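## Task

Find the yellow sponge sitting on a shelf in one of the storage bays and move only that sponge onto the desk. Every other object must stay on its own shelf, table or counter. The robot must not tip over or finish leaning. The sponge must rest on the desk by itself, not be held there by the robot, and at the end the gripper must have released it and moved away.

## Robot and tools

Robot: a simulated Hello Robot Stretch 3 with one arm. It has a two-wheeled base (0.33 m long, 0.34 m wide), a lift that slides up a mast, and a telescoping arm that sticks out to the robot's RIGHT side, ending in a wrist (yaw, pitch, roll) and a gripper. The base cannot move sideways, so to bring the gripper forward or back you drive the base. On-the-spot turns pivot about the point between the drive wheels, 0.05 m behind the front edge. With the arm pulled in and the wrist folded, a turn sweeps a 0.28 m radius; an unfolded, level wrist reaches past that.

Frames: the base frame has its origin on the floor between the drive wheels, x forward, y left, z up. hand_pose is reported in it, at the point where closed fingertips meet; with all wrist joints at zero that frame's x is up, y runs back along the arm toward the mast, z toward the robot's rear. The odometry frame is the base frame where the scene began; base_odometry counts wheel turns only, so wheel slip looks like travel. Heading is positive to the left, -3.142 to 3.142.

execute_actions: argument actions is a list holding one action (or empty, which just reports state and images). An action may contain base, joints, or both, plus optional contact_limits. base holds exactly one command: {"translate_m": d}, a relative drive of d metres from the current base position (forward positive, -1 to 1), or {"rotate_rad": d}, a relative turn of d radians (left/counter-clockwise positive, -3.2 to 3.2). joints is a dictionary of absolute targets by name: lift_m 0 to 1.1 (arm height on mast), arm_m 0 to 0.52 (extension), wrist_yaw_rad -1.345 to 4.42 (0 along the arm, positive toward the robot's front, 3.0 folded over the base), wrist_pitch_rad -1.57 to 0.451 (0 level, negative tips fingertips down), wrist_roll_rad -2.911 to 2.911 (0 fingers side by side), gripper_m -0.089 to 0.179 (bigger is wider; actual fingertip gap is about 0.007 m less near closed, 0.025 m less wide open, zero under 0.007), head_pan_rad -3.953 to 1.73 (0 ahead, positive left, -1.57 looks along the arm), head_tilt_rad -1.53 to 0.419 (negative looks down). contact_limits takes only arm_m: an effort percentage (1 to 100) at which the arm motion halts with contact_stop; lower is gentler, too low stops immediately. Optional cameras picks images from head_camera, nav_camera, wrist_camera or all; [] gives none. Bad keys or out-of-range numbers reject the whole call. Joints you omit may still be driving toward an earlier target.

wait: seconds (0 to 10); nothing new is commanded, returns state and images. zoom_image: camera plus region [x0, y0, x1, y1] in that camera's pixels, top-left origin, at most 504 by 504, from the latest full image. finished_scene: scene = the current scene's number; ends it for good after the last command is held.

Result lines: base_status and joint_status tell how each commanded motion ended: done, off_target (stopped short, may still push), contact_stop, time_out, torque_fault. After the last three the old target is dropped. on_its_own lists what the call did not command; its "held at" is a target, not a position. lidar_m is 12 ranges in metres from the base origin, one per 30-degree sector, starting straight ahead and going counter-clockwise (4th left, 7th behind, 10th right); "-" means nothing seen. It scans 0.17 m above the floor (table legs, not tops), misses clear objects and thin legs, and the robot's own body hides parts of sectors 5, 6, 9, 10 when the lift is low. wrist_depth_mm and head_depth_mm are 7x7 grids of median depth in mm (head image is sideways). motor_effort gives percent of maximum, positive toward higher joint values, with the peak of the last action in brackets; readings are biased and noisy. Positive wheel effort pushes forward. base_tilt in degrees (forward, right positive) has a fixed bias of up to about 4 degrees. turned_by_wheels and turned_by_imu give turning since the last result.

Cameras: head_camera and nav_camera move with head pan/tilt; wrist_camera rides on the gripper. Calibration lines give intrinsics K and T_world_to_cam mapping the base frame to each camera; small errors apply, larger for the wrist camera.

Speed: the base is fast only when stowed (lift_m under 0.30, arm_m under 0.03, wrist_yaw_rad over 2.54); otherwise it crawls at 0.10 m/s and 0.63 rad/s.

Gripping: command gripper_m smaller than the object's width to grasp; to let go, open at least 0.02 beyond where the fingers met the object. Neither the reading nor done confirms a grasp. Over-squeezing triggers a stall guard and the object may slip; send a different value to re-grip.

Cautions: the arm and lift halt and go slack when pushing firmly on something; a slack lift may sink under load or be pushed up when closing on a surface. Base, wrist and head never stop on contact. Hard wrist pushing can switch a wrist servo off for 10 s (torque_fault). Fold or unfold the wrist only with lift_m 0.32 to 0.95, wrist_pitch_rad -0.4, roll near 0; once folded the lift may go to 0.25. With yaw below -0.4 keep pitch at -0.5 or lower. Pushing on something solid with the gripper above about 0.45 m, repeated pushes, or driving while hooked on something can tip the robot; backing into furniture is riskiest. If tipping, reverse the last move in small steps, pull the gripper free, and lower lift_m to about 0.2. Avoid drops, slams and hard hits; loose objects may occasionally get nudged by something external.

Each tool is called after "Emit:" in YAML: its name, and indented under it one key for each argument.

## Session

Emit:
execute_actions:
  actions:
    - {"joints":{"head_tilt_rad":-0.4}}
  cameras: ["nav_camera"]

Scene clock: 0.80 s.
base_odometry: x=+0.000 y=+0.000 heading=+0.000 (m, m, rad; odometry frame)
turned_by_wheels: +0.000 (rad since the last result)
turned_by_imu: +0.000 (rad since the last result)
base_tilt: forward=+0.0 right=+0.0 (deg)
lidar_m: 1.17 1.05 1.07 1.01 0.93 0.94 0.95 1.77 0.95 1.05 2.18 1.78
head_depth_mm: 1542 1706 1896 2155 2100 1612 1312 / 1383 1518 1675 1872 2011 1616 1319 / 1259 1375 1499 1653 1828 1626 1323 / 1155 1247 1355 1477 1628 1649 1329 / 1066 1147 1230 1339 1451 1551 1337 / 995 1061 1135 1223 1325 1440 1339 / 928 984 1045 1125 1206 1302 1313
base_status: not commanded
joint_positions: lift_m=+0.471 arm_m=-0.001 wrist_yaw_rad=+2.916 wrist_pitch_rad=-0.517 wrist_roll_rad=-0.017 gripper_m=+0.037 head_pan_rad=-0.010 head_tilt_rad=-0.395
joint_status: all done
motor_effort: left_wheel=+0(0) right_wheel=+0(0) lift_m=+43(43) arm_m=-1(0) wrist_yaw_rad=+1(1) wrist_pitch_rad=+5(5) wrist_roll_rad=+1(1) gripper_m=+0(0) head_pan_rad=+0(0) head_tilt_rad=-3(26) (%)
hand_pose: x=+0.0259 y=+0.0613 z=+0.4625 quat_wxyz=(+0.256, +0.694, +0.105, +0.665) (m; base frame)
wrist_depth_mm: 683 880 - - - 896 756 / 731 - - - - 973 802 / 787 - - - - - 853 / 817 861 900 904 913 903 897 / 709 732 784 762 801 781 786 / 616 623 - 648 687 662 673 / 549 566 - 571 578 573 582
pictures: nav_camera (sideways: a quarter turn counterclockwise sets it upright)
camera_calibration (this result's frames):
nav_camera: T_world_to_cam=[[0.421858, 0.0227693, 0.906376, -1.14406], [0.0203386, -0.999671, 0.0156467, 0.0314593], [0.906434, 0.0118337, -0.422182, 0.499], [0, 0, 0, 1]] pos_world=[0.0296794, 0.0515932, 1.24712]
Images, in order (width x height): nav_camera 672x504.

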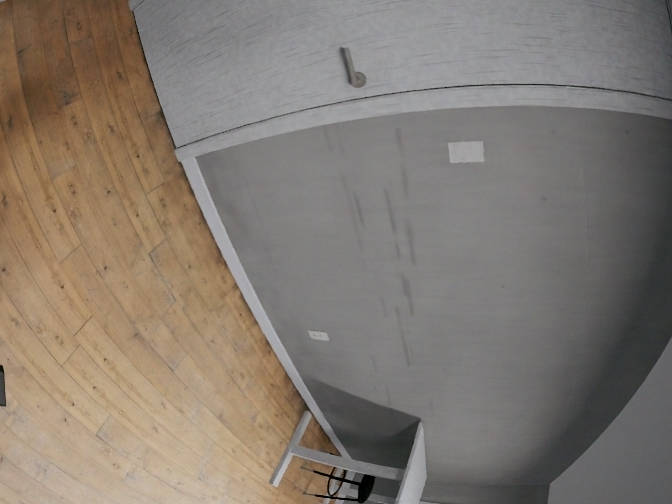

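Emit:
execute_actions:
  actions:
    - {"joints":{"head_pan_rad":-1.8}}
  cameras: ["nav_camera"]

Emit:
execute_actions:
  actions:
    - {"joints":{"head_pan_rad":-3.3}}
  cameras: ["nav_camera"]

Scene clock: 12.53 s.
base_odometry: x=+0.000 y=+0.000 heading=+0.000 (m, m, rad; odometry frame)
turned_by_wheels: +0.000 (rad since the last result)
turned_by_imu: +0.001 (rad since the last result)
base_tilt: forward=+0.1 right=+0.0 (deg)
lidar_m: 1.17 1.05 1.07 1.01 0.93 0.94 0.95 1.77 0.95 1.05 2.18 1.78
head_depth_mm: 951 1074 1222 1430 1718 1613 1302 / 796 874 972 1095 1256 1462 1321 / 805 871 947 1039 1146 1291 1326 / 871 946 1037 1149 1280 1451 1323 / 943 1033 1143 1290 1906 1597 1334 / 1959 2117 2252 2407 2185 1657 1339 / 1828 1932 2037 2136 2165 1665 1349
base_status: not commanded
joint_positions: lift_m=+0.471 arm_m=-0.001 wrist_yaw_rad=+2.916 wrist_pitch_rad=-0.517 wrist_roll_rad=-0.017 gripper_m=+0.037 head_pan_rad=-1.793 head_tilt_rad=-0.395
joint_status: all done
motor_effort: left_wheel=+0(0) right_wheel=+0(0) lift_m=+43(43) arm_m=+0(0) wrist_yaw_rad=-1(2) wrist_pitch_rad=+5(5) wrist_roll_rad=+1(1) gripper_m=+0(0) head_pan_rad=-4(52) head_tilt_rad=-2(2) (%)
hand_pose: x=+0.0259 y=+0.0613 z=+0.4625 quat_wxyz=(+0.256, +0.694, +0.105, +0.665) (m; base frame)
wrist_depth_mm: 670 909 - - - 881 788 / 724 - - - - 980 803 / 799 - - - - - 872 / 787 856 917 907 924 906 891 / 745 727 763 775 786 788 776 / 635 631 - 645 671 671 676 / 549 556 - 573 581 592 593
pictures: nav_camera (sideways: a quarter turn counterclockwise sets it upright)
camera_calibration (this result's frames):
nav_camera: T_world_to_cam=[[-0.0663861, -0.417547, 0.906227, -1.14088], [-0.981658, 0.19001, 0.0156359, 0.0375856], [-0.178721, -0.888567, -0.422502, 0.506035], [0, 0, 0, 1]] pos_world=[0.0515964, -0.0338679, 1.24711]
Images, in order (width x height): nav_camera 672x504.

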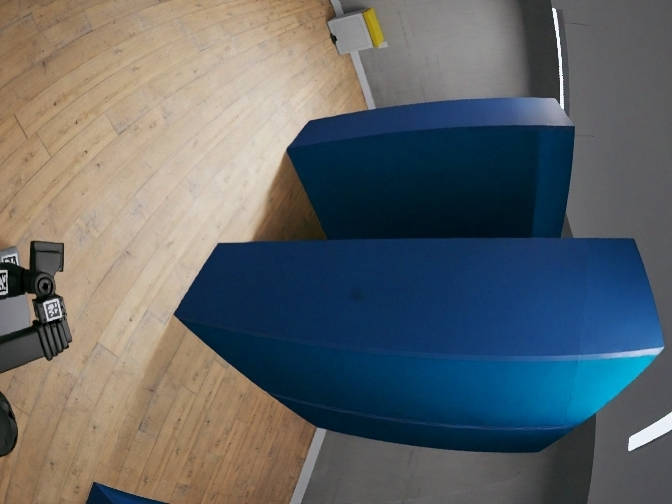

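Scene clock: 13.80 s.
base_odometry: x=+0.000 y=+0.000 heading=+0.000 (m, m, rad; odometry frame)
turned_by_wheels: +0.000 (rad since the last result)
turned_by_imu: +0.000 (rad since the last result)
base_tilt: forward=+0.1 right=+0.0 (deg)
lidar_m: 1.17 1.05 1.07 1.01 0.93 0.94 0.95 1.77 0.95 1.05 2.19 1.78
head_depth_mm: 819 876 940 1010 1098 1204 1266 / 882 946 1021 1106 1216 1347 1320 / 951 1031 1123 1227 1356 1485 1324 / 1012 1091 1178 1285 1422 1534 1335 / 925 986 1059 1139 1237 1353 1335 / 842 893 954 1020 1108 1251 1321 / 772 824 903 1652 1418 1614 1346
base_status: not commanded
joint_positions: lift_m=+0.471 arm_m=-0.001 wrist_yaw_rad=+2.916 wrist_pitch_rad=-0.517 wrist_roll_rad=-0.017 gripper_m=+0.037 head_pan_rad=-3.293 head_tilt_rad=-0.395
joint_status: all done
motor_effort: left_wheel=+0(0) right_wheel=+0(0) lift_m=+43(42) arm_m=+0(0) wrist_yaw_rad=+0(0) wrist_pitch_rad=+5(5) wrist_roll_rad=+1(1) gripper_m=+1(1) head_pan_rad=-3(51) head_tilt_rad=-2(2) (%)
hand_pose: x=+0.0259 y=+0.0613 z=+0.4625 quat_wxyz=(+0.256, +0.694, +0.105, +0.665) (m; base frame)
wrist_depth_mm: 677 885 - - - 892 760 / 731 - - - - 944 796 / 793 - - - - - 860 / 803 872 903 908 891 976 899 / 722 739 766 758 759 776 780 / 636 643 - 651 659 664 677 / 562 557 - 571 571 581 588
pictures: nav_camera (sideways: a quarter turn counterclockwise sets it upright)
camera_calibration (this result's frames):
nav_camera: T_world_to_cam=[[-0.421238, 0.0366869, 0.906208, -1.13869], [0.120086, 0.99264, 0.0156344, 0.0308668], [-0.898965, 0.115409, -0.422544, 0.510483], [0, 0, 0, 1]] pos_world=[-0.0244619, -0.0477788, 1.24711]
Images, in order (width x height): nav_camera 672x504.

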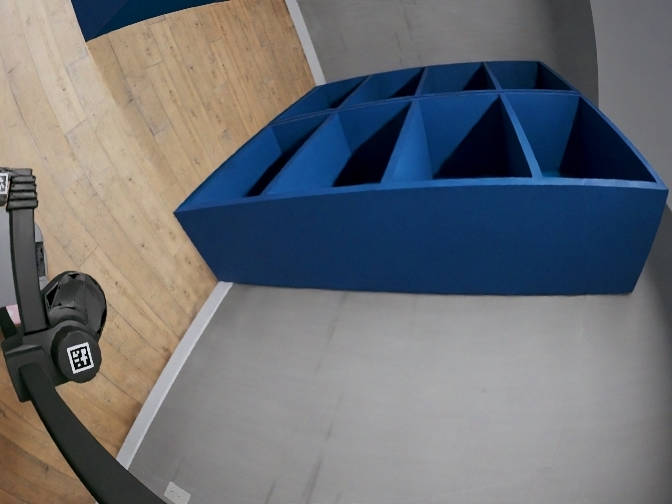

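Emit:
execute_actions:
  actions:
    - {"base":{"rotate_rad":-0.9},"joints":{"head_pan_rad":-1.9,"head_tilt_rad":-0.45,"lift_m":0.28,"wrist_pitch_rad":-0.4}}
  cameras: ["nav_camera"]

Emit:
execute_actions:
  actions:
    - {"base":{"translate_m":1.0}}
  cameras: ["nav_camera"]

Scene clock: 25.03 s.
base_odometry: x=+0.000 y=+0.000 heading=-0.900 (m, m, rad; odometry frame)
turned_by_wheels: -0.900 (rad since the last result)
turned_by_imu: -0.884 (rad since the last result)
base_tilt: forward=+0.0 right=+0.0 (deg)
lidar_m: 2.31 1.50 1.11 1.05 1.10 0.96 0.93 0.97 0.95 1.67 0.95 1.20
head_depth_mm: 799 881 980 1099 1264 1439 1272 / 774 847 932 1042 1188 1371 1279 / 1569 1692 1288 1542 1687 1461 1280 / 1510 1647 1800 1894 1938 1566 1282 / 1550 2378 2640 2640 2024 1576 1294 / 2253 2430 2674 2820 2014 1582 1297 / 2183 2361 2576 2715 2043 1594 1307
base_status: done
joint_positions: lift_m=+0.280 arm_m=-0.001 wrist_yaw_rad=+2.916 wrist_pitch_rad=-0.419 wrist_roll_rad=-0.017 gripper_m=+0.037 head_pan_rad=-1.907 head_tilt_rad=-0.445
joint_status: all done
motor_effort: left_wheel=+4(11) right_wheel=-3(9) lift_m=+37(36) arm_m=+0(0) wrist_yaw_rad=-1(0) wrist_pitch_rad=+7(8) wrist_roll_rad=+1(1) gripper_m=+0(0) head_pan_rad=+4(51) head_tilt_rad=-3(8) (%)
hand_pose: x=+0.0289 y=+0.0745 z=+0.2927 quat_wxyz=(+0.224, +0.698, +0.070, +0.677) (m; base frame)
wrist_depth_mm: - 903 966 - - - - / 946 - - - - - - / 871 - 907 921 952 962 - / 669 - 697 701 708 733 781 / 551 550 590 581 603 596 604 / 471 488 - 487 492 500 503 / - - - 422 424 427 429
pictures: nav_camera (sideways: a quarter turn counterclockwise sets it upright)
camera_calibration (this result's frames):
nav_camera: T_world_to_cam=[[-0.128321, -0.449508, 0.884012, -1.11153], [-0.953841, 0.299981, 0.0140786, 0.0394442], [-0.271515, -0.8414, -0.467253, 0.564834], [0, 0, 0, 1]] pos_world=[0.0483519, -0.0362212, 1.24597]
Images, in order (width x height): nav_camera 672x504.

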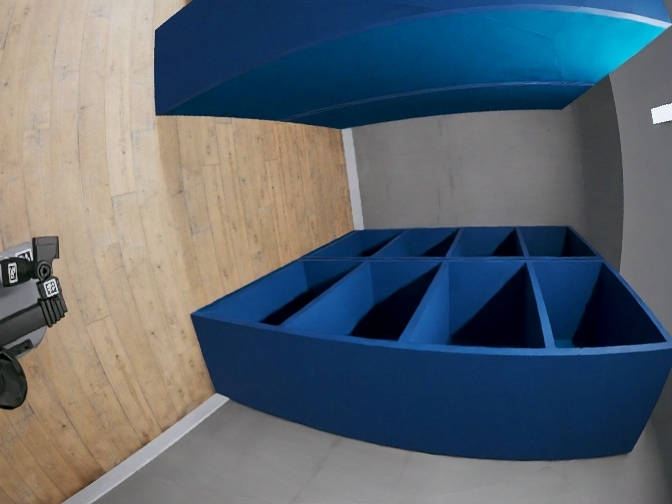

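Scene clock: 29.97 s.
base_odometry: x=+0.622 y=-0.783 heading=-0.900 (m, m, rad; odometry frame)
turned_by_wheels: +0.000 (rad since the last result)
turned_by_imu: +0.007 (rad since the last result)
base_tilt: forward=+0.0 right=+0.0 (deg)
lidar_m: 1.91 1.37 1.09 1.05 1.10 1.51 1.93 1.69 0.88 0.86 1.19 1.24
head_depth_mm: 2582 2714 2576 2405 1983 1552 1269 / 787 866 963 1100 1833 1505 1276 / 757 829 913 1016 1139 1310 1279 / 731 797 873 970 1087 1238 1291 / 707 767 839 926 1031 1202 1282 / 683 747 848 1777 1957 1585 1293 / 1428 2320 2587 2733 2045 1598 1299
base_status: done
joint_positions: lift_m=+0.280 arm_m=-0.001 wrist_yaw_rad=+2.916 wrist_pitch_rad=-0.418 wrist_roll_rad=-0.017 gripper_m=+0.037 head_pan_rad=-1.907 head_tilt_rad=-0.445
joint_status: not commanded
motor_effort: left_wheel=+3(17) right_wheel=-2(5) lift_m=+37(37) arm_m=+0(0) wrist_yaw_rad=+1(0) wrist_pitch_rad=+7(7) wrist_roll_rad=+1(1) gripper_m=+0(0) head_pan_rad=+5(4) head_tilt_rad=-2(2) (%)
hand_pose: x=+0.0289 y=+0.0746 z=+0.2928 quat_wxyz=(+0.223, +0.698, +0.070, +0.677) (m; base frame)
wrist_depth_mm: - 926 960 - - - - / 931 - - - - - - / 855 - 894 929 981 - - / 679 - 697 728 732 750 768 / 549 541 592 589 587 592 617 / 466 484 - 491 499 507 505 / - - - 421 420 435 439
pictures: nav_camera (sideways: a quarter turn counterclockwise sets it upright)
camera_calibration (this result's frames):
nav_camera: T_world_to_cam=[[-0.128319, -0.449508, 0.884012, -1.11153], [-0.953843, 0.299977, 0.0140786, 0.0394443], [-0.271512, -0.841401, -0.467253, 0.564834], [0, 0, 0, 1]] pos_world=[0.048352, -0.036221, 1.24597]
Images, in order (width x height): nav_camera 672x504.

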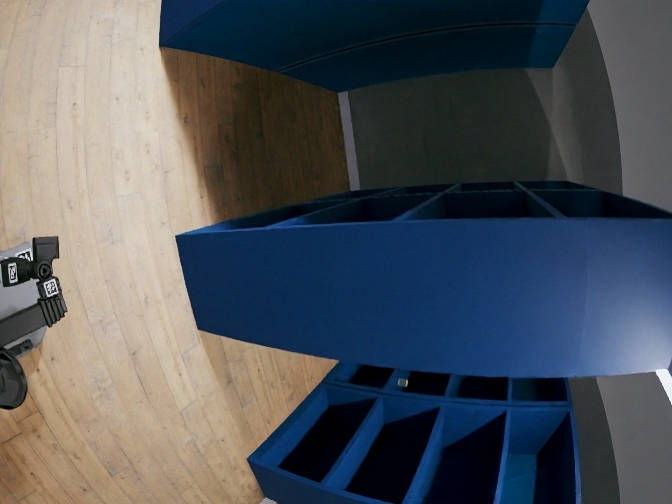

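Aligned with the row. Continue.

Emit:
execute_actions:
  actions:
    - {"base":{"translate_m":0.9},"joints":{"head_pan_rad":-2.1}}
  cameras: ["nav_camera","head_camera"]

Scene clock: 37.40 s.
base_odometry: x=+1.182 y=-1.488 heading=-0.900 (m, m, rad; odometry frame)
turned_by_wheels: +0.000 (rad since the last result)
turned_by_imu: +0.007 (rad since the last result)
base_tilt: forward=+0.1 right=+0.0 (deg)
lidar_m: 1.54 0.91 0.66 1.03 1.08 1.51 2.83 1.32 2.02 0.88 0.92 1.57
head_depth_mm: 1574 1672 1298 1429 1620 1551 1276 / 1777 1889 2071 1807 1878 1562 1274 / 1782 1913 2134 2298 1961 1564 1278 / 1730 1891 2099 2348 2013 1567 1289 / 2465 2662 2919 2831 2026 1579 1293 / 2386 2590 2803 2879 2037 1579 1262 / 2285 2479 2667 2762 1890 1092 1200
base_status: done
joint_positions: lift_m=+0.280 arm_m=-0.001 wrist_yaw_rad=+2.916 wrist_pitch_rad=-0.418 wrist_roll_rad=-0.017 gripper_m=+0.037 head_pan_rad=-2.093 head_tilt_rad=-0.445
joint_status: all done
motor_effort: left_wheel=+2(17) right_wheel=-2(5) lift_m=+37(37) arm_m=+0(0) wrist_yaw_rad=+1(0) wrist_pitch_rad=+7(7) wrist_roll_rad=+1(1) gripper_m=+1(1) head_pan_rad=-3(22) head_tilt_rad=-2(3) (%)
hand_pose: x=+0.0289 y=+0.0746 z=+0.2928 quat_wxyz=(+0.223, +0.698, +0.070, +0.677) (m; base frame)
wrist_depth_mm: - 906 924 979 955 - - / 907 - - - - - - / 872 - 907 928 839 - - / 684 - 692 727 706 743 767 / 547 545 595 578 582 575 605 / 462 479 - 487 495 509 505 / - - - 419 419 426 434
pictures: head_camera (sideways: a quarter turn clockwise sets it upright), nav_camera (sideways: a quarter turn counterclockwise sets it upright)
camera_calibration (this result's frames):
head_camera: T_world_to_cam=[[0.28416, 0.387486, -0.876988, 1.16265], [0.832164, -0.553972, 0.0248702, -0.0392822], [-0.47619, -0.736865, -0.479868, 0.588089], [0, 0, 0, 1]] pos_world=[-0.0176463, -0.0389291, 1.30281]
nav_camera: T_world_to_cam=[[-0.209202, -0.418041, 0.884011, -1.11103], [-0.881952, 0.471129, 0.0140786, 0.0390057], [-0.422369, -0.77671, -0.467253, 0.565754], [0, 0, 0, 1]] pos_world=[0.0409282, -0.0434073, 1.24597]
Images, in order (width x height): head_camera 896x504, nav_camera 672x504.

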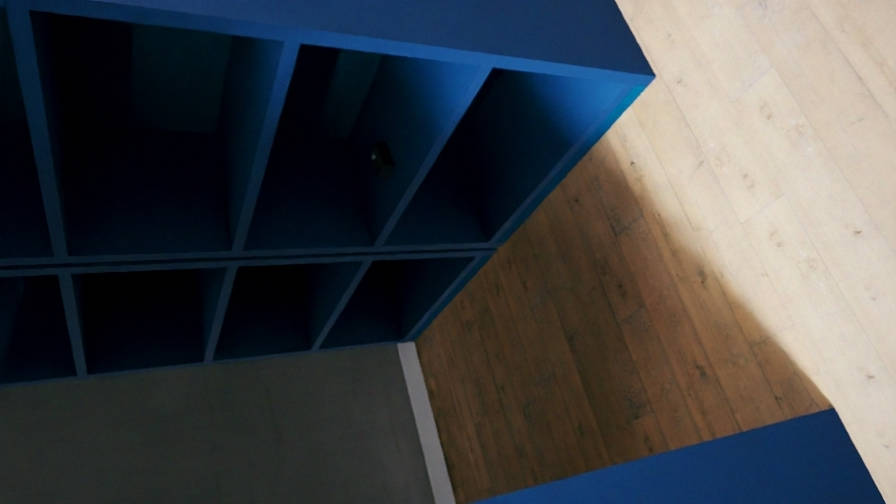

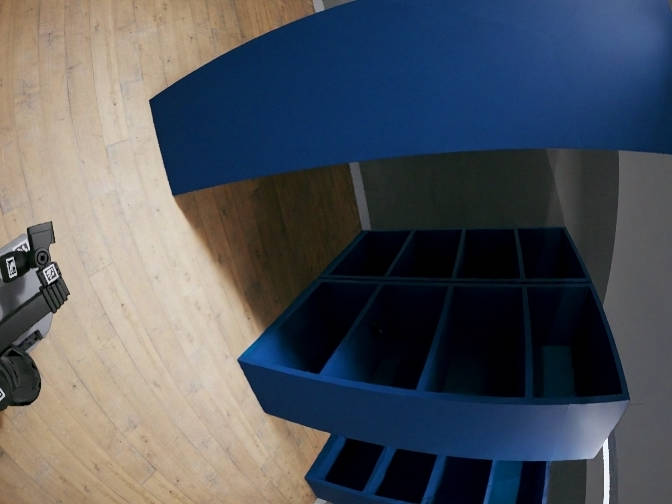

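Emit:
execute_actions:
  actions:
    - {"base":{"translate_m":1.0}}
  cameras: ["nav_camera","head_camera"]

Scene clock: 48.03 s.
base_odometry: x=+1.803 y=-2.271 heading=-0.900 (m, m, rad; odometry frame)
turned_by_wheels: +0.000 (rad since the last result)
turned_by_imu: +0.008 (rad since the last result)
base_tilt: forward=+0.0 right=-0.1 (deg)
lidar_m: 0.94 0.79 0.61 0.35 0.86 0.83 3.51 1.25 1.10 2.78 0.73 0.57
head_depth_mm: 1023 1138 1275 1484 1823 1546 1265 / 960 1059 1173 1322 1509 1551 1272 / 919 1015 1118 1239 1398 1521 1277 / 1627 1854 2019 1722 1886 1575 1285 / 1593 1745 1925 2117 2004 1573 1291 / 1633 2450 2702 2794 2045 1585 1294 / 2278 2471 2689 2787 2044 1585 1301
base_status: done
joint_positions: lift_m=+0.280 arm_m=-0.001 wrist_yaw_rad=+2.916 wrist_pitch_rad=-0.418 wrist_roll_rad=-0.017 gripper_m=+0.037 head_pan_rad=-2.093 head_tilt_rad=-0.445
joint_status: not commanded
motor_effort: left_wheel=+1(15) right_wheel=-1(6) lift_m=+36(37) arm_m=+0(0) wrist_yaw_rad=+1(0) wrist_pitch_rad=+7(7) wrist_roll_rad=+1(1) gripper_m=+1(1) head_pan_rad=-3(4) head_tilt_rad=-2(2) (%)
hand_pose: x=+0.0289 y=+0.0746 z=+0.2928 quat_wxyz=(+0.223, +0.698, +0.070, +0.677) (m; base frame)
wrist_depth_mm: - 867 864 958 973 - 815 / 872 - 928 - - - 881 / 812 - 880 909 955 869 893 / 664 - 705 719 738 722 778 / 551 548 583 577 612 593 574 / 467 490 - 492 497 500 507 / - - - 420 423 424 437
pictures: head_camera (sideways: a quarter turn clockwise sets it upright), nav_camera (sideways: a quarter turn counterclockwise sets it upright)
camera_calibration (this result's frames):
head_camera: T_world_to_cam=[[0.284177, 0.387474, -0.876988, 1.16265], [0.83214, -0.554008, 0.0248702, -0.039282], [-0.476222, -0.736844, -0.479869, 0.588089], [0, 0, 0, 1]] pos_world=[-0.017648, -0.038928, 1.30281]
nav_camera: T_world_to_cam=[[-0.20922, -0.418032, 0.884011, -1.11103], [-0.881931, 0.471168, 0.0140786, 0.0390056], [-0.422403, -0.776692, -0.467253, 0.565755], [0, 0, 0, 1]] pos_world=[0.0409264, -0.0434088, 1.24597]
Images, in order (width x height): head_camera 896x504, nav_camera 672x504.

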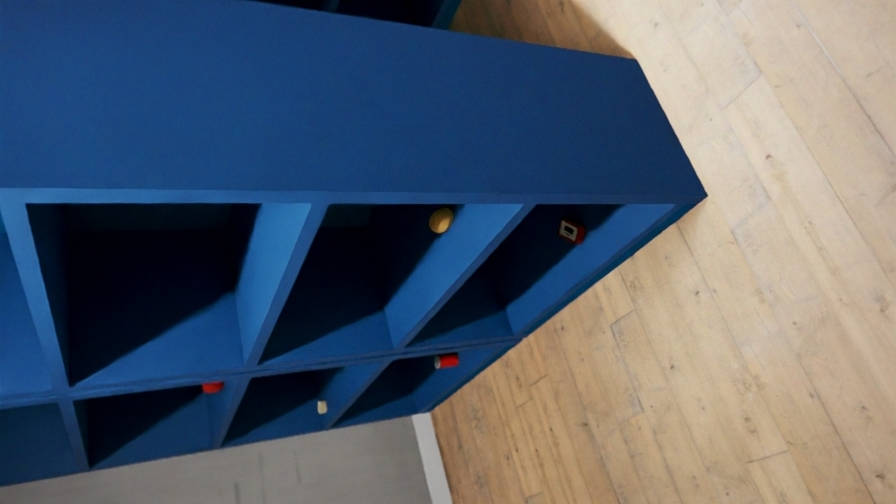

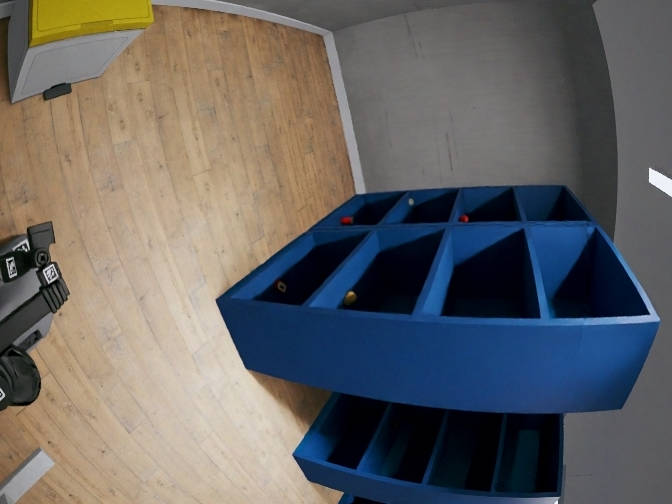

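Emit:
execute_actions:
  actions:
    - {"base":{"translate_m":0.2}}
  cameras: []

Emit:
execute_actions:
  actions:
    - {"base":{"rotate_rad":-1.6},"joints":{"head_pan_rad":-1.4,"head_tilt_rad":-0.55}}
  cameras: []

Emit:
execute_actions:
  actions:
    - {"base":{"translate_m":1.0}}
  cameras: ["nav_camera","head_camera"]

Scene clock: 57.07 s.
base_odometry: x=+1.928 y=-2.428 heading=-0.900 (m, m, rad; odometry frame)
turned_by_wheels: +0.000 (rad since the last result)
turned_by_imu: +0.002 (rad since the last result)
base_tilt: forward=+0.0 right=+0.0 (deg)
lidar_m: 0.74 0.78 0.66 0.60 0.70 0.99 3.70 1.25 1.23 2.54 0.44 0.40
head_depth_mm: 1035 1145 1280 1450 1690 1539 1270 / 1059 1129 1246 1376 1546 1551 1278 / 1745 1927 2101 1839 1885 1567 1276 / 1711 1852 2073 2258 2000 1563 1289 / 1723 2204 2528 2646 2023 1575 1289 / 2369 2576 2835 2818 2029 1584 1293 / 2333 2500 2693 2789 2049 1582 1301
base_status: done
joint_positions: lift_m=+0.280 arm_m=-0.001 wrist_yaw_rad=+2.916 wrist_pitch_rad=-0.418 wrist_roll_rad=-0.017 gripper_m=+0.037 head_pan_rad=-2.093 head_tilt_rad=-0.445
joint_status: not commanded
motor_effort: left_wheel=+1(15) right_wheel=-1(5) lift_m=+37(37) arm_m=+0(0) wrist_yaw_rad=+1(0) wrist_pitch_rad=+7(7) wrist_roll_rad=+1(1) gripper_m=+1(1) head_pan_rad=-4(4) head_tilt_rad=-2(2) (%)
hand_pose: x=+0.0289 y=+0.0746 z=+0.2928 quat_wxyz=(+0.223, +0.698, +0.070, +0.677) (m; base frame)
wrist_depth_mm: - 859 897 940 943 864 686 / 871 - 985 - - 901 706 / 813 - 873 948 846 897 718 / 675 - 696 716 714 739 683 / 550 515 595 579 607 554 609 / 467 480 - 486 497 494 502 / - - - 413 422 432 434
pictures: none
No camera images: the call's "cameras" was empty. Leave "cameras" out to get every camera's image.

Scene clock: 59.33 s.
base_odometry: x=+1.928 y=-2.428 heading=-2.499 (m, m, rad; odometry frame)
turned_by_wheels: -1.600 (rad since the last result)
turned_by_imu: -1.568 (rad since the last result)
base_tilt: forward=+0.1 right=+0.0 (deg)
lidar_m: 2.72 0.45 0.40 0.74 0.77 0.66 0.60 0.41 0.99 3.69 1.28 1.23
head_depth_mm: 3335 3698 3327 2303 1779 1430 1204 / 3413 3744 3366 2335 1781 1442 1211 / 3401 3818 3384 2332 1792 1444 1210 / 3487 3864 3414 2373 1799 1449 1215 / 3464 3792 3396 2351 1800 1455 1227 / 2256 2342 2693 2386 1817 1461 1226 / 2321 2642 2896 2365 1758 1478 1233
base_status: done
joint_positions: lift_m=+0.280 arm_m=-0.001 wrist_yaw_rad=+2.916 wrist_pitch_rad=-0.418 wrist_roll_rad=-0.017 gripper_m=+0.037 head_pan_rad=-1.407 head_tilt_rad=-0.544
joint_status: all done
motor_effort: left_wheel=+4(17) right_wheel=-3(8) lift_m=+37(37) arm_m=+0(0) wrist_yaw_rad=+1(0) wrist_pitch_rad=+7(7) wrist_roll_rad=+1(1) gripper_m=+0(0) head_pan_rad=+3(43) head_tilt_rad=-3(15) (%)
hand_pose: x=+0.0289 y=+0.0746 z=+0.2928 quat_wxyz=(+0.223, +0.698, +0.070, +0.677) (m; base frame)
wrist_depth_mm: - 662 675 725 448 373 400 / 663 - 737 787 459 410 455 / 721 - 811 851 476 466 522 / 674 - 696 715 517 529 622 / 501 512 591 577 556 576 608 / 469 486 - 486 496 500 509 / - - - 418 422 431 433
pictures: none
No camera images: the call's "cameras" was empty. Leave "cameras" out to get every camera's image.

Scene clock: 64.27 s.
base_odometry: x=+1.127 y=-3.027 heading=-2.499 (m, m, rad; odometry frame)
turned_by_wheels: +0.000 (rad since the last result)
turned_by_imu: +0.007 (rad since the last result)
base_tilt: forward=+0.0 right=+0.0 (deg)
lidar_m: 1.79 1.01 0.75 0.72 0.50 0.48 1.37 1.60 2.88 0.84 1.16 1.21
head_depth_mm: 3251 3652 3298 2303 1759 1434 1200 / 1017 1027 841 1090 1614 1401 1209 / 1059 1146 974 1376 1523 1371 1216 / 1072 1172 989 1388 1531 1382 1215 / 1091 1189 994 1391 1540 1413 1220 / 1109 1202 1007 1395 1594 1419 1226 / 1132 1226 1020 1408 1560 1442 1227
base_status: done
joint_positions: lift_m=+0.280 arm_m=-0.001 wrist_yaw_rad=+2.916 wrist_pitch_rad=-0.418 wrist_roll_rad=-0.017 gripper_m=+0.037 head_pan_rad=-1.407 head_tilt_rad=-0.544
joint_status: not commanded
motor_effort: left_wheel=+3(18) right_wheel=-3(6) lift_m=+37(37) arm_m=+0(0) wrist_yaw_rad=+0(0) wrist_pitch_rad=+7(7) wrist_roll_rad=+1(1) gripper_m=+1(1) head_pan_rad=+4(4) head_tilt_rad=-3(3) (%)
hand_pose: x=+0.0289 y=+0.0746 z=+0.2928 quat_wxyz=(+0.223, +0.698, +0.070, +0.677) (m; base frame)
wrist_depth_mm: - 642 675 691 747 798 813 / 523 - 743 761 806 887 950 / 537 - 784 831 866 910 947 / 540 - 681 715 721 746 766 / 512 547 577 582 597 591 614 / 459 494 - 499 501 499 516 / - - - 427 426 428 430
pictures: head_camera (sideways: a quarter turn clockwise sets it upright), nav_camera (sideways: a quarter turn counterclockwise sets it upright)
camera_calibration (this result's frames):
head_camera: T_world_to_cam=[[-0.0393127, 0.562655, -0.825757, 1.09781], [0.995168, 0.0964541, 0.0183439, -0.0317773], [0.0899689, -0.821046, -0.563728, 0.693744], [0, 0, 0, 1]] pos_world=[0.0123663, -0.0450292, 1.29819]
nav_camera: T_world_to_cam=[[0.116789, -0.539543, 0.833819, -1.04757], [-0.980661, -0.195411, 0.0109102, 0.0437343], [0.157051, -0.818967, -0.551931, 0.672395], [0, 0, 0, 1]] pos_world=[0.0596319, -0.00599141, 1.24412]
Images, in order (width x height): head_camera 896x504, nav_camera 672x504.

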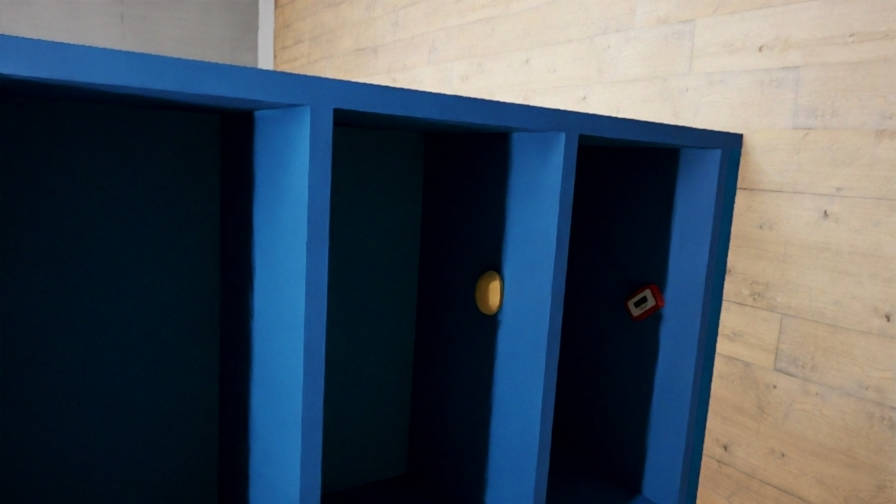

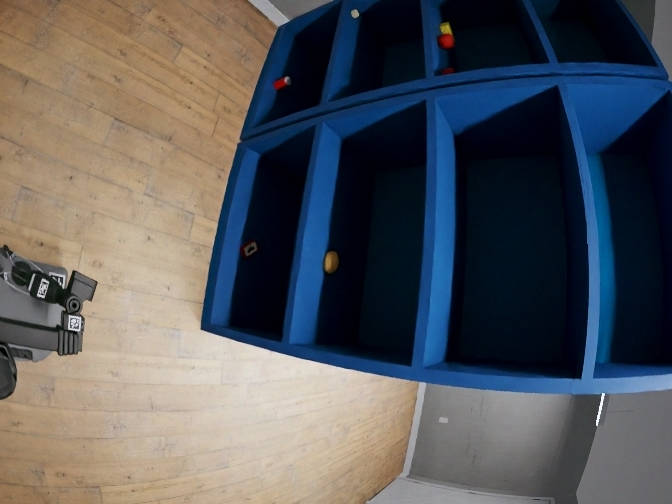

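Emit:
execute_actions:
  actions:
    - {"base":{"translate_m":1.0},"joints":{"lift_m":0.9}}
  cameras: ["nav_camera","head_camera"]

Scene clock: 78.73 s.
base_odometry: x=+0.326 y=-3.626 heading=-2.499 (m, m, rad; odometry frame)
turned_by_wheels: +0.000 (rad since the last result)
turned_by_imu: +0.009 (rad since the last result)
base_tilt: forward=+0.0 right=+0.0 (deg)
lidar_m: 0.78 0.82 0.72 0.70 0.73 1.02 1.39 1.36 0.88 0.87 1.08 0.81
head_depth_mm: 795 776 841 952 1136 1358 - / 1064 1143 962 1256 1162 1348 - / 1081 1165 975 1371 1533 1415 - / 1100 1186 982 1378 1588 1402 - / 1116 1206 1402 1391 1590 1415 1221 / 1133 1228 1430 1399 1598 1447 1228 / 1154 1246 1311 1346 1443 1459 1228
base_status: done
joint_positions: lift_m=+0.900 arm_m=-0.001 wrist_yaw_rad=+2.916 wrist_pitch_rad=-0.418 wrist_roll_rad=-0.017 gripper_m=+0.037 head_pan_rad=-1.407 head_tilt_rad=-0.544
joint_status: all done
motor_effort: left_wheel=+2(17) right_wheel=-2(7) lift_m=+49(51) arm_m=+0(0) wrist_yaw_rad=+0(0) wrist_pitch_rad=+7(7) wrist_roll_rad=+1(1) gripper_m=-1(1) head_pan_rad=+3(3) head_tilt_rad=-3(3) (%)
hand_pose: x=+0.0289 y=+0.0746 z=+0.9125 quat_wxyz=(+0.223, +0.698, +0.070, +0.677) (m; base frame)
wrist_depth_mm: - 631 638 664 725 739 736 / 646 - 720 737 787 854 731 / 682 - 765 811 864 911 742 / 770 - 886 900 971 990 745 / 870 898 947 - - - 756 / 942 - - - - - 760 / - - - - - - 768
pictures: head_camera (sideways: a quarter turn clockwise sets it upright), nav_camera (sideways: a quarter turn counterclockwise sets it upright)
camera_calibration (this result's frames):
head_camera: T_world_to_cam=[[-0.0393127, 0.562655, -0.825757, 1.09781], [0.995168, 0.0964541, 0.0183439, -0.0317772], [0.0899689, -0.821046, -0.563728, 0.693744], [0, 0, 0, 1]] pos_world=[0.0123663, -0.0450292, 1.29819]
nav_camera: T_world_to_cam=[[0.116789, -0.539543, 0.833819, -1.04757], [-0.980661, -0.195411, 0.0109102, 0.0437343], [0.157051, -0.818967, -0.551931, 0.672395], [0, 0, 0, 1]] pos_world=[0.0596319, -0.0059914, 1.24412]
Images, in order (width x height): head_camera 896x504, nav_camera 672x504.

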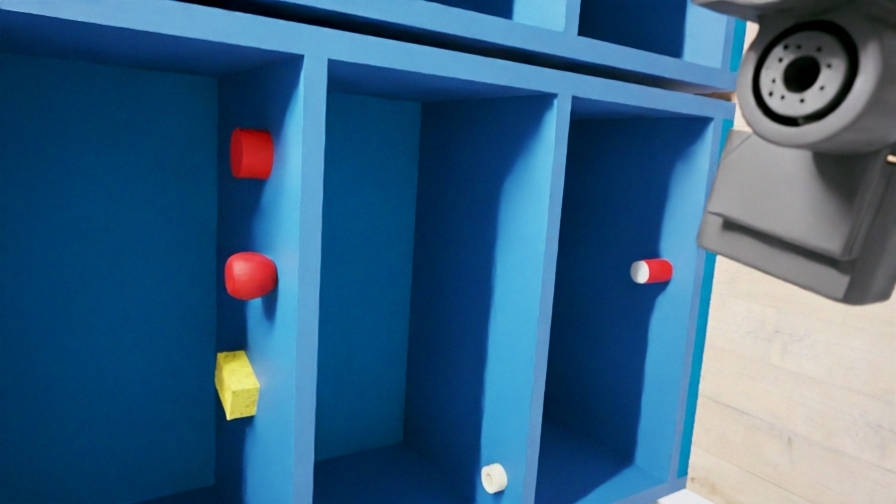

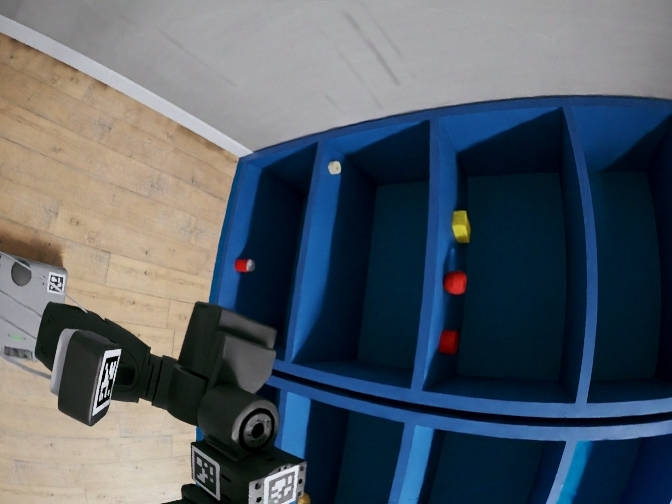

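Emit:
execute_actions:
  actions:
    - {"base":{"rotate_rad":0.5}}
  cameras: []

Emit:
execute_actions:
  actions:
    - {"base":{"translate_m":-0.7}}
  cameras: []

Emit:
execute_actions:
  actions:
    - {"base":{"rotate_rad":-0.5}}
  cameras: []

Emit:
execute_actions:
  actions:
    - {"base":{"translate_m":0.9},"joints":{"wrist_yaw_rad":0,"gripper_m":0.15,"lift_m":0.92,"head_pan_rad":-1.57,"head_tilt_rad":-0.6}}

Scene clock: 92.50 s.
base_odometry: x=+0.326 y=-3.626 heading=-1.999 (m, m, rad; odometry frame)
turned_by_wheels: +0.500 (rad since the last result)
turned_by_imu: +0.493 (rad since the last result)
base_tilt: forward=+0.1 right=+0.0 (deg)
lidar_m: 0.81 0.72 0.70 0.73 0.99 1.40 1.36 1.36 0.86 1.11 0.81 0.78
head_depth_mm: 1129 1200 1332 1355 1515 1349 - / 1195 1263 1461 1361 1571 1413 - / 1109 1187 1385 1374 1661 1486 - / 969 1065 1188 1336 1570 1493 - / 915 1008 1109 1226 1373 1413 1220 / 829 896 974 1065 1176 1313 1224 / 754 807 870 940 1027 1131 1182
base_status: done
joint_positions: lift_m=+0.900 arm_m=-0.001 wrist_yaw_rad=+2.916 wrist_pitch_rad=-0.418 wrist_roll_rad=-0.017 gripper_m=+0.037 head_pan_rad=-1.407 head_tilt_rad=-0.544
joint_status: not commanded
motor_effort: left_wheel=-4(10) right_wheel=+3(6) lift_m=+48(49) arm_m=-1(1) wrist_yaw_rad=+0(1) wrist_pitch_rad=+7(7) wrist_roll_rad=+1(1) gripper_m=+1(1) head_pan_rad=+5(4) head_tilt_rad=-3(3) (%)
hand_pose: x=+0.0289 y=+0.0746 z=+0.9125 quat_wxyz=(+0.223, +0.698, +0.070, +0.677) (m; base frame)
wrist_depth_mm: - 822 770 703 638 588 548 / - - 840 767 684 639 591 / - - 902 843 743 691 619 / - - - 940 844 734 690 / - - - - 916 812 756 / - - - - - 902 817 / - - - - - - 924
pictures: none
No camera images: the call's "cameras" was empty. Leave "cameras" out to get every camera's image.

Scene clock: 100.80 s.
base_odometry: x=+0.617 y=-2.989 heading=-2.000 (m, m, rad; odometry frame)
turned_by_wheels: +0.000 (rad since the last result)
turned_by_imu: -0.003 (rad since the last result)
base_tilt: forward=+0.0 right=-0.1 (deg)
lidar_m: 1.44 1.09 1.05 1.08 1.00 1.92 2.00 0.67 0.96 0.65 1.37 1.39
head_depth_mm: 798 883 776 593 1039 868 - / 681 780 782 979 1047 869 - / 583 650 703 835 982 902 - / 520 584 655 757 881 1012 - / 562 632 758 1334 1134 1375 1223 / 1187 1296 930 1395 1550 1434 1228 / 1276 1357 1027 1405 1667 1474 1230
base_status: done
joint_positions: lift_m=+0.900 arm_m=-0.001 wrist_yaw_rad=+2.916 wrist_pitch_rad=-0.418 wrist_roll_rad=-0.017 gripper_m=+0.037 head_pan_rad=-1.407 head_tilt_rad=-0.544
joint_status: not commanded
motor_effort: left_wheel=-3(10) right_wheel=+3(4) lift_m=+49(49) arm_m=-1(0) wrist_yaw_rad=+1(1) wrist_pitch_rad=+7(7) wrist_roll_rad=+1(1) gripper_m=+0(1) head_pan_rad=+4(3) head_tilt_rad=-3(3) (%)
hand_pose: x=+0.0289 y=+0.0746 z=+0.9125 quat_wxyz=(+0.223, +0.698, +0.070, +0.677) (m; base frame)
wrist_depth_mm: - - - - 936 864 802 / - - - - - 919 872 / - - - - - - 912 / - - - - - - - / - - - - - - - / - - - - - - - / - - - - - - -
pictures: none
No camera images: the call's "cameras" was empty. Leave "cameras" out to get every camera's image.

Scene clock: 102.67 s.
base_odometry: x=+0.617 y=-2.989 heading=-2.499 (m, m, rad; odometry frame)
turned_by_wheels: -0.500 (rad since the last result)
turned_by_imu: -0.491 (rad since the last result)
base_tilt: forward=+0.1 right=+0.0 (deg)
lidar_m: 1.39 1.45 1.08 1.05 1.05 0.99 1.74 2.49 0.67 0.96 0.65 1.40
head_depth_mm: 756 837 776 593 1038 866 - / 768 852 783 596 1048 868 - / 779 865 792 601 1048 885 - / 794 880 797 605 1052 899 - / 802 896 807 640 1056 906 1152 / 819 896 811 645 998 911 1145 / 726 747 730 651 805 891 1151
base_status: done
joint_positions: lift_m=+0.900 arm_m=-0.001 wrist_yaw_rad=+2.916 wrist_pitch_rad=-0.418 wrist_roll_rad=-0.017 gripper_m=+0.037 head_pan_rad=-1.407 head_tilt_rad=-0.544
joint_status: not commanded
motor_effort: left_wheel=+4(12) right_wheel=-4(7) lift_m=+49(49) arm_m=+0(0) wrist_yaw_rad=+0(1) wrist_pitch_rad=+7(7) wrist_roll_rad=+1(1) gripper_m=+0(0) head_pan_rad=+4(3) head_tilt_rad=-3(3) (%)
hand_pose: x=+0.0289 y=+0.0746 z=+0.9125 quat_wxyz=(+0.223, +0.698, +0.070, +0.677) (m; base frame)
wrist_depth_mm: - 929 977 - - - - / 933 - - - - - - / - - - - - - - / - - - - - - - / - - - - - - - / - - - - - - - / - - - - - - -
pictures: none
No camera images: the call's "cameras" was empty. Leave "cameras" out to get every camera's image.

Scene clock: 112.90 s.
base_odometry: x=-0.103 y=-3.528 heading=-2.499 (m, m, rad; odometry frame)
turned_by_wheels: +0.000 (rad since the last result)
turned_by_imu: +0.007 (rad since the last result)
base_tilt: forward=+0.0 right=+0.0 (deg)
lidar_m: 0.49 0.51 0.71 1.02 1.07 1.50 2.64 0.73 0.67 0.99 0.67 0.50
head_depth_mm: 802 884 662 1131 1040 - - / 805 888 660 1156 1044 - - / 805 898 633 1151 1088 - - / 806 901 706 1157 1051 1233 1146 / 805 900 689 1153 1040 1230 1151 / 808 902 705 1160 1014 1233 1153 / 807 901 726 1040 1016 1012 1136
base_status: done
joint_positions: lift_m=+0.920 arm_m=-0.001 wrist_yaw_rad=+0.002 wrist_pitch_rad=-0.418 wrist_roll_rad=-0.017 gripper_m=+0.150 head_pan_rad=-1.563 head_tilt_rad=-0.592
joint_status: all done
motor_effort: left_wheel=+3(12) right_wheel=-3(4) lift_m=+48(50) arm_m=+0(0) wrist_yaw_rad=-2(5) wrist_pitch_rad=+7(7) wrist_roll_rad=+1(1) gripper_m=+1(100) head_pan_rad=-4(22) head_tilt_rad=-3(10) (%)
hand_pose: x=-0.0211 y=-0.3686 z=+0.9326 quat_wxyz=(+0.698, +0.149, -0.685, -0.145) (m; base frame)
wrist_depth_mm: 314 327 348 370 315 363 396 / 465 287 280 274 275 272 271 / 503 730 796 787 792 686 455 / 507 756 865 871 851 675 446 / 513 656 722 719 730 622 437 / 513 - 595 610 626 - 440 / 547 653 551 552 543 530 476
pictures: head_camera (sideways: a quarter turn clockwise sets it upright), nav_camera (sideways: a quarter turn counterclockwise sets it upright), wrist_camera
camera_calibration (this result's frames):
head_camera: T_world_to_cam=[[0.0482499, 0.601469, -0.797437, 1.06036], [0.998078, -0.0601152, 0.0150478, -0.0275028], [-0.0388873, -0.796631, -0.603214, 0.7459], [0, 0, 0, 1]] pos_world=[0.0052937, -0.0452207, 1.29592]
nav_camera: T_world_to_cam=[[0.0318788, -0.591078, 0.805984, -1.01076], [-0.999108, -0.0412, 0.00930283, 0.0459401], [0.0277079, -0.805562, -0.591864, 0.725136], [0, 0, 0, 1]] pos_world=[0.0580289, -0.0114025, 1.24341]
wrist_camera: T_world_to_cam=[[-0.997287, 0.00406715, 0.0734974, -0.0957437], [-0.0582653, 0.566565, -0.821954, 1.00229], [-0.0449841, -0.824007, -0.564791, 0.392571], [0, 0, 0, 1]] pos_world=[-0.0194259, -0.243991, 1.05259]
Images, in order (width x height): head_camera 896x504, nav_camera 672x504, wrist_camera 644x364.

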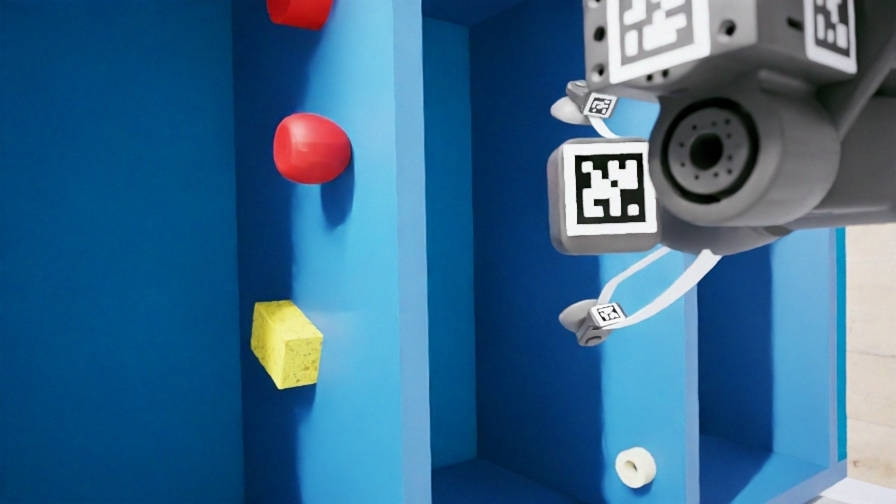

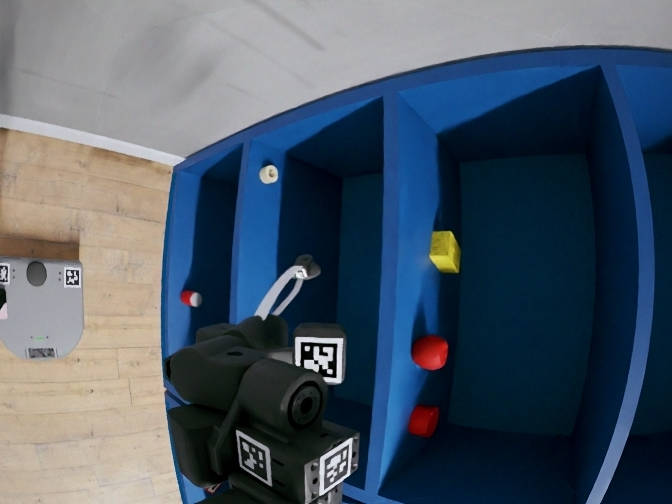

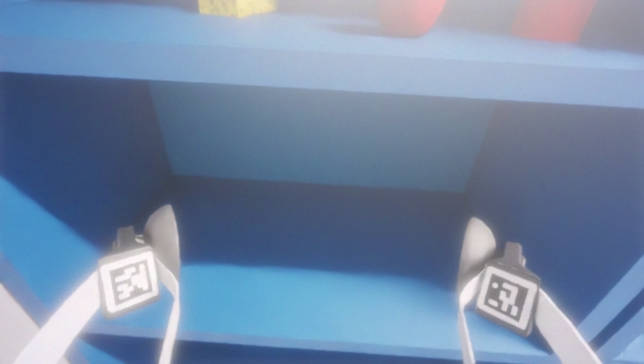

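Emit:
execute_actions:
  actions:
    - {"base":{"translate_m":0.1},"joints":{"lift_m":0.955,"wrist_pitch_rad":-0.1}}
  cameras: []

Emit:
execute_actions:
  actions:
    - {"joints":{"arm_m":0.24}}
  cameras: ["wrist_camera"]

Scene clock: 121.23 s.
base_odometry: x=-0.183 y=-3.588 heading=-2.499 (m, m, rad; odometry frame)
turned_by_wheels: +0.000 (rad since the last result)
turned_by_imu: +0.002 (rad since the last result)
base_tilt: forward=+0.0 right=+0.0 (deg)
lidar_m: 0.39 0.41 0.57 1.02 1.07 1.51 2.99 0.73 0.74 0.99 0.53 0.40
head_depth_mm: 806 888 620 1167 - - - / 808 889 664 585 1061 - - / 809 897 701 873 - - - / 807 902 695 1160 1005 1229 1145 / 808 902 712 1154 1008 1230 1151 / 809 905 718 1159 1015 1072 1146 / 808 878 724 840 884 898 1001
base_status: done
joint_positions: lift_m=+0.955 arm_m=-0.001 wrist_yaw_rad=+0.002 wrist_pitch_rad=-0.121 wrist_roll_rad=-0.017 gripper_m=+0.150 head_pan_rad=-1.563 head_tilt_rad=-0.592
joint_status: all done
motor_effort: left_wheel=+3(11) right_wheel=-3(5) lift_m=+49(50) arm_m=-1(1) wrist_yaw_rad=-2(3) wrist_pitch_rad=+8(8) wrist_roll_rad=+1(1) gripper_m=+2(0) head_pan_rad=-5(4) head_tilt_rad=-4(3) (%)
hand_pose: x=-0.0211 y=-0.3956 z=+1.0386 quat_wxyz=(+0.712, +0.044, -0.699, -0.042) (m; base frame)
wrist_depth_mm: 385 544 669 673 652 651 593 / 385 543 714 694 685 658 581 / 385 538 711 716 707 708 567 / 365 380 394 411 395 382 415 / 365 321 325 316 315 314 315 / 389 - 842 860 837 - 565 / 386 601 727 730 735 735 527
pictures: none
No camera images: the call's "cameras" was empty. Leave "cameras" out to get every camera's image.

Scene clock: 124.23 s.
base_odometry: x=-0.183 y=-3.588 heading=-2.499 (m, m, rad; odometry frame)
turned_by_wheels: +0.000 (rad since the last result)
turned_by_imu: +0.001 (rad since the last result)
base_tilt: forward=+0.0 right=+0.0 (deg)
lidar_m: 0.39 0.41 0.57 1.02 1.07 1.50 2.99 0.74 0.74 0.99 0.54 0.40
head_depth_mm: 806 888 - 1156 992 1210 1136 / 806 888 - 1177 994 1220 1137 / 808 889 - 1179 997 1215 1140 / 809 905 701 1157 1008 1224 1146 / 809 906 701 1159 1007 1228 1145 / 808 903 719 1156 1013 1074 1146 / 810 874 721 840 885 899 997
base_status: not commanded
joint_positions: lift_m=+0.955 arm_m=+0.240 wrist_yaw_rad=+0.001 wrist_pitch_rad=-0.121 wrist_roll_rad=-0.017 gripper_m=+0.150 head_pan_rad=-1.563 head_tilt_rad=-0.593
joint_status: all done
motor_effort: left_wheel=+3(3) right_wheel=-3(3) lift_m=+49(49) arm_m=+4(5) wrist_yaw_rad=-2(2) wrist_pitch_rad=+8(8) wrist_roll_rad=+1(1) gripper_m=+1(1) head_pan_rad=-5(4) head_tilt_rad=-4(4) (%)
hand_pose: x=-0.0213 y=-0.6361 z=+1.0388 quat_wxyz=(+0.712, +0.043, -0.699, -0.042) (m; base frame)
wrist_depth_mm: 381 452 458 449 441 444 441 / 376 475 476 480 465 460 462 / 381 505 507 498 498 482 482 / 358 377 357 294 429 452 473 / 252 273 247 244 281 306 180 / 201 - 201 205 208 - 168 / - 157 159 163 165 162 164
pictures: wrist_camera
camera_calibration (this result's frames):
wrist_camera: T_world_to_cam=[[-0.997302, 0.0262483, 0.0685537, -0.0833997], [-0.0575015, 0.301175, -0.951834, 1.20727], [-0.0456306, -0.953208, -0.298853, -0.126357], [0, 0, 0, 1]] pos_world=[-0.0195207, -0.481854, 1.11707]
Images, in order (width x height): wrist_camera 644x364.

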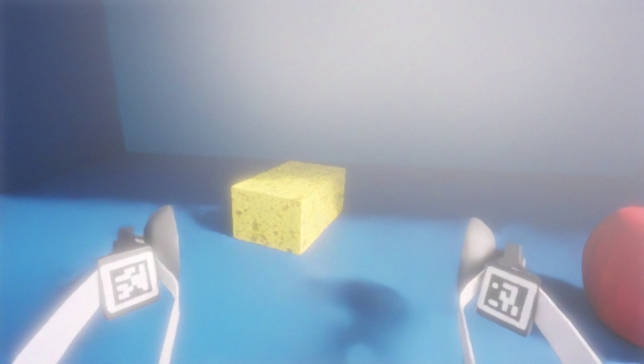

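Emit:
execute_actions:
  actions:
    - {"base":{"translate_m":0.03},"joints":{"arm_m":0.36,"lift_m":0.947,"wrist_pitch_rad":-0.15}}
  cameras: ["wrist_camera"]

Emit:
execute_actions:
  actions:
    - {"joints":{"gripper_m":0.02}}
  cameras: ["wrist_camera"]

Scene clock: 132.57 s.
base_odometry: x=-0.207 y=-3.606 heading=-2.499 (m, m, rad; odometry frame)
turned_by_wheels: +0.000 (rad since the last result)
turned_by_imu: +0.001 (rad since the last result)
base_tilt: forward=+0.1 right=+0.0 (deg)
lidar_m: 0.36 0.38 0.53 1.02 1.07 1.50 3.01 0.76 0.78 0.99 0.49 0.37
head_depth_mm: 807 888 - 1163 991 1214 1136 / 809 889 614 1160 993 1215 1138 / 807 876 - 1158 1001 1215 1142 / 809 893 672 1161 1006 1226 1145 / 811 906 710 1161 1010 1230 1149 / 810 905 716 1083 994 973 1147 / 787 830 725 763 803 875 921
base_status: done
joint_positions: lift_m=+0.947 arm_m=+0.360 wrist_yaw_rad=+0.001 wrist_pitch_rad=-0.167 wrist_roll_rad=-0.017 gripper_m=+0.150 head_pan_rad=-1.563 head_tilt_rad=-0.593
joint_status: all done
motor_effort: left_wheel=+3(10) right_wheel=-2(3) lift_m=+37(39) arm_m=+4(3) wrist_yaw_rad=+0(3) wrist_pitch_rad=+6(7) wrist_roll_rad=+1(0) gripper_m=+0(1) head_pan_rad=-4(4) head_tilt_rad=-3(3) (%)
hand_pose: x=-0.0213 y=-0.7534 z=+1.0197 quat_wxyz=(+0.711, +0.060, -0.698, -0.058) (m; base frame)
wrist_depth_mm: 340 348 346 341 337 338 329 / 348 366 360 361 358 353 351 / 353 394 383 378 385 374 370 / 293 304 311 199 334 349 364 / 210 227 203 136 206 253 245 / 170 - 134 115 169 - 182 / - 135 136 121 141 139 147
pictures: wrist_camera
camera_calibration (this result's frames):
wrist_camera: T_world_to_cam=[[-0.997298, 0.0231281, 0.0697246, -0.0825736], [-0.0575158, 0.344613, -0.936981, 1.24195], [-0.0456987, -0.93846, -0.342352, -0.188341], [0, 0, 0, 1]] pos_world=[-0.0195258, -0.602833, 1.10496]
Images, in order (width x height): wrist_camera 644x364.

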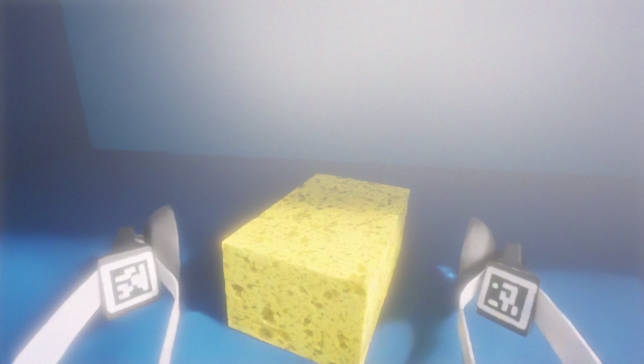

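Scene clock: 134.37 s.
base_odometry: x=-0.207 y=-3.606 heading=-2.499 (m, m, rad; odometry frame)
turned_by_wheels: +0.000 (rad since the last result)
turned_by_imu: +0.000 (rad since the last result)
base_tilt: forward=+0.0 right=-0.1 (deg)
lidar_m: 0.36 0.38 0.53 1.02 1.07 1.50 3.02 0.76 0.78 0.99 0.49 0.37
head_depth_mm: 808 890 - 1167 987 1212 1143 / 807 889 613 1158 995 1215 1142 / 810 875 - 1159 1000 1225 1140 / 809 890 671 1160 1004 1231 1147 / 811 905 711 1158 1008 1227 1147 / 809 904 718 1083 992 978 1142 / 785 830 723 765 805 875 919
base_status: not commanded
joint_positions: lift_m=+0.947 arm_m=+0.360 wrist_yaw_rad=+0.001 wrist_pitch_rad=-0.166 wrist_roll_rad=-0.017 gripper_m=+0.022 head_pan_rad=-1.563 head_tilt_rad=-0.593
joint_status: all done
motor_effort: left_wheel=+4(3) right_wheel=-2(3) lift_m=+37(36) arm_m=+4(4) wrist_yaw_rad=-1(0) wrist_pitch_rad=+7(6) wrist_roll_rad=+1(1) gripper_m=-33(100) head_pan_rad=-4(4) head_tilt_rad=-4(3) (%)
hand_pose: x=-0.0213 y=-0.7534 z=+1.0197 quat_wxyz=(+0.711, +0.060, -0.698, -0.058) (m; base frame)
wrist_depth_mm: 342 350 344 341 340 334 330 / 347 373 360 360 356 351 351 / 346 396 388 377 380 370 372 / 292 301 314 199 336 353 361 / 209 214 143 137 206 237 241 / 163 166 128 117 129 180 183 / 134 136 136 125 141 144 146
pictures: wrist_camera
camera_calibration (this result's frames):
wrist_camera: T_world_to_cam=[[-0.997298, 0.0231393, 0.0697226, -0.0825658], [-0.0575133, 0.344547, -0.937006, 1.24194], [-0.0457044, -0.938484, -0.342285, -0.188426], [0, 0, 0, 1]] pos_world=[-0.0195265, -0.602831, 1.10497]
Images, in order (width x height): wrist_camera 644x364.

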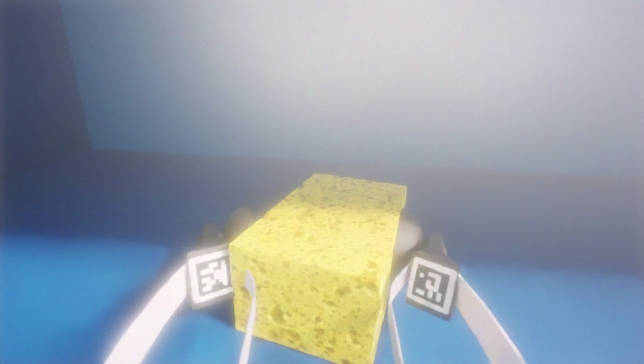

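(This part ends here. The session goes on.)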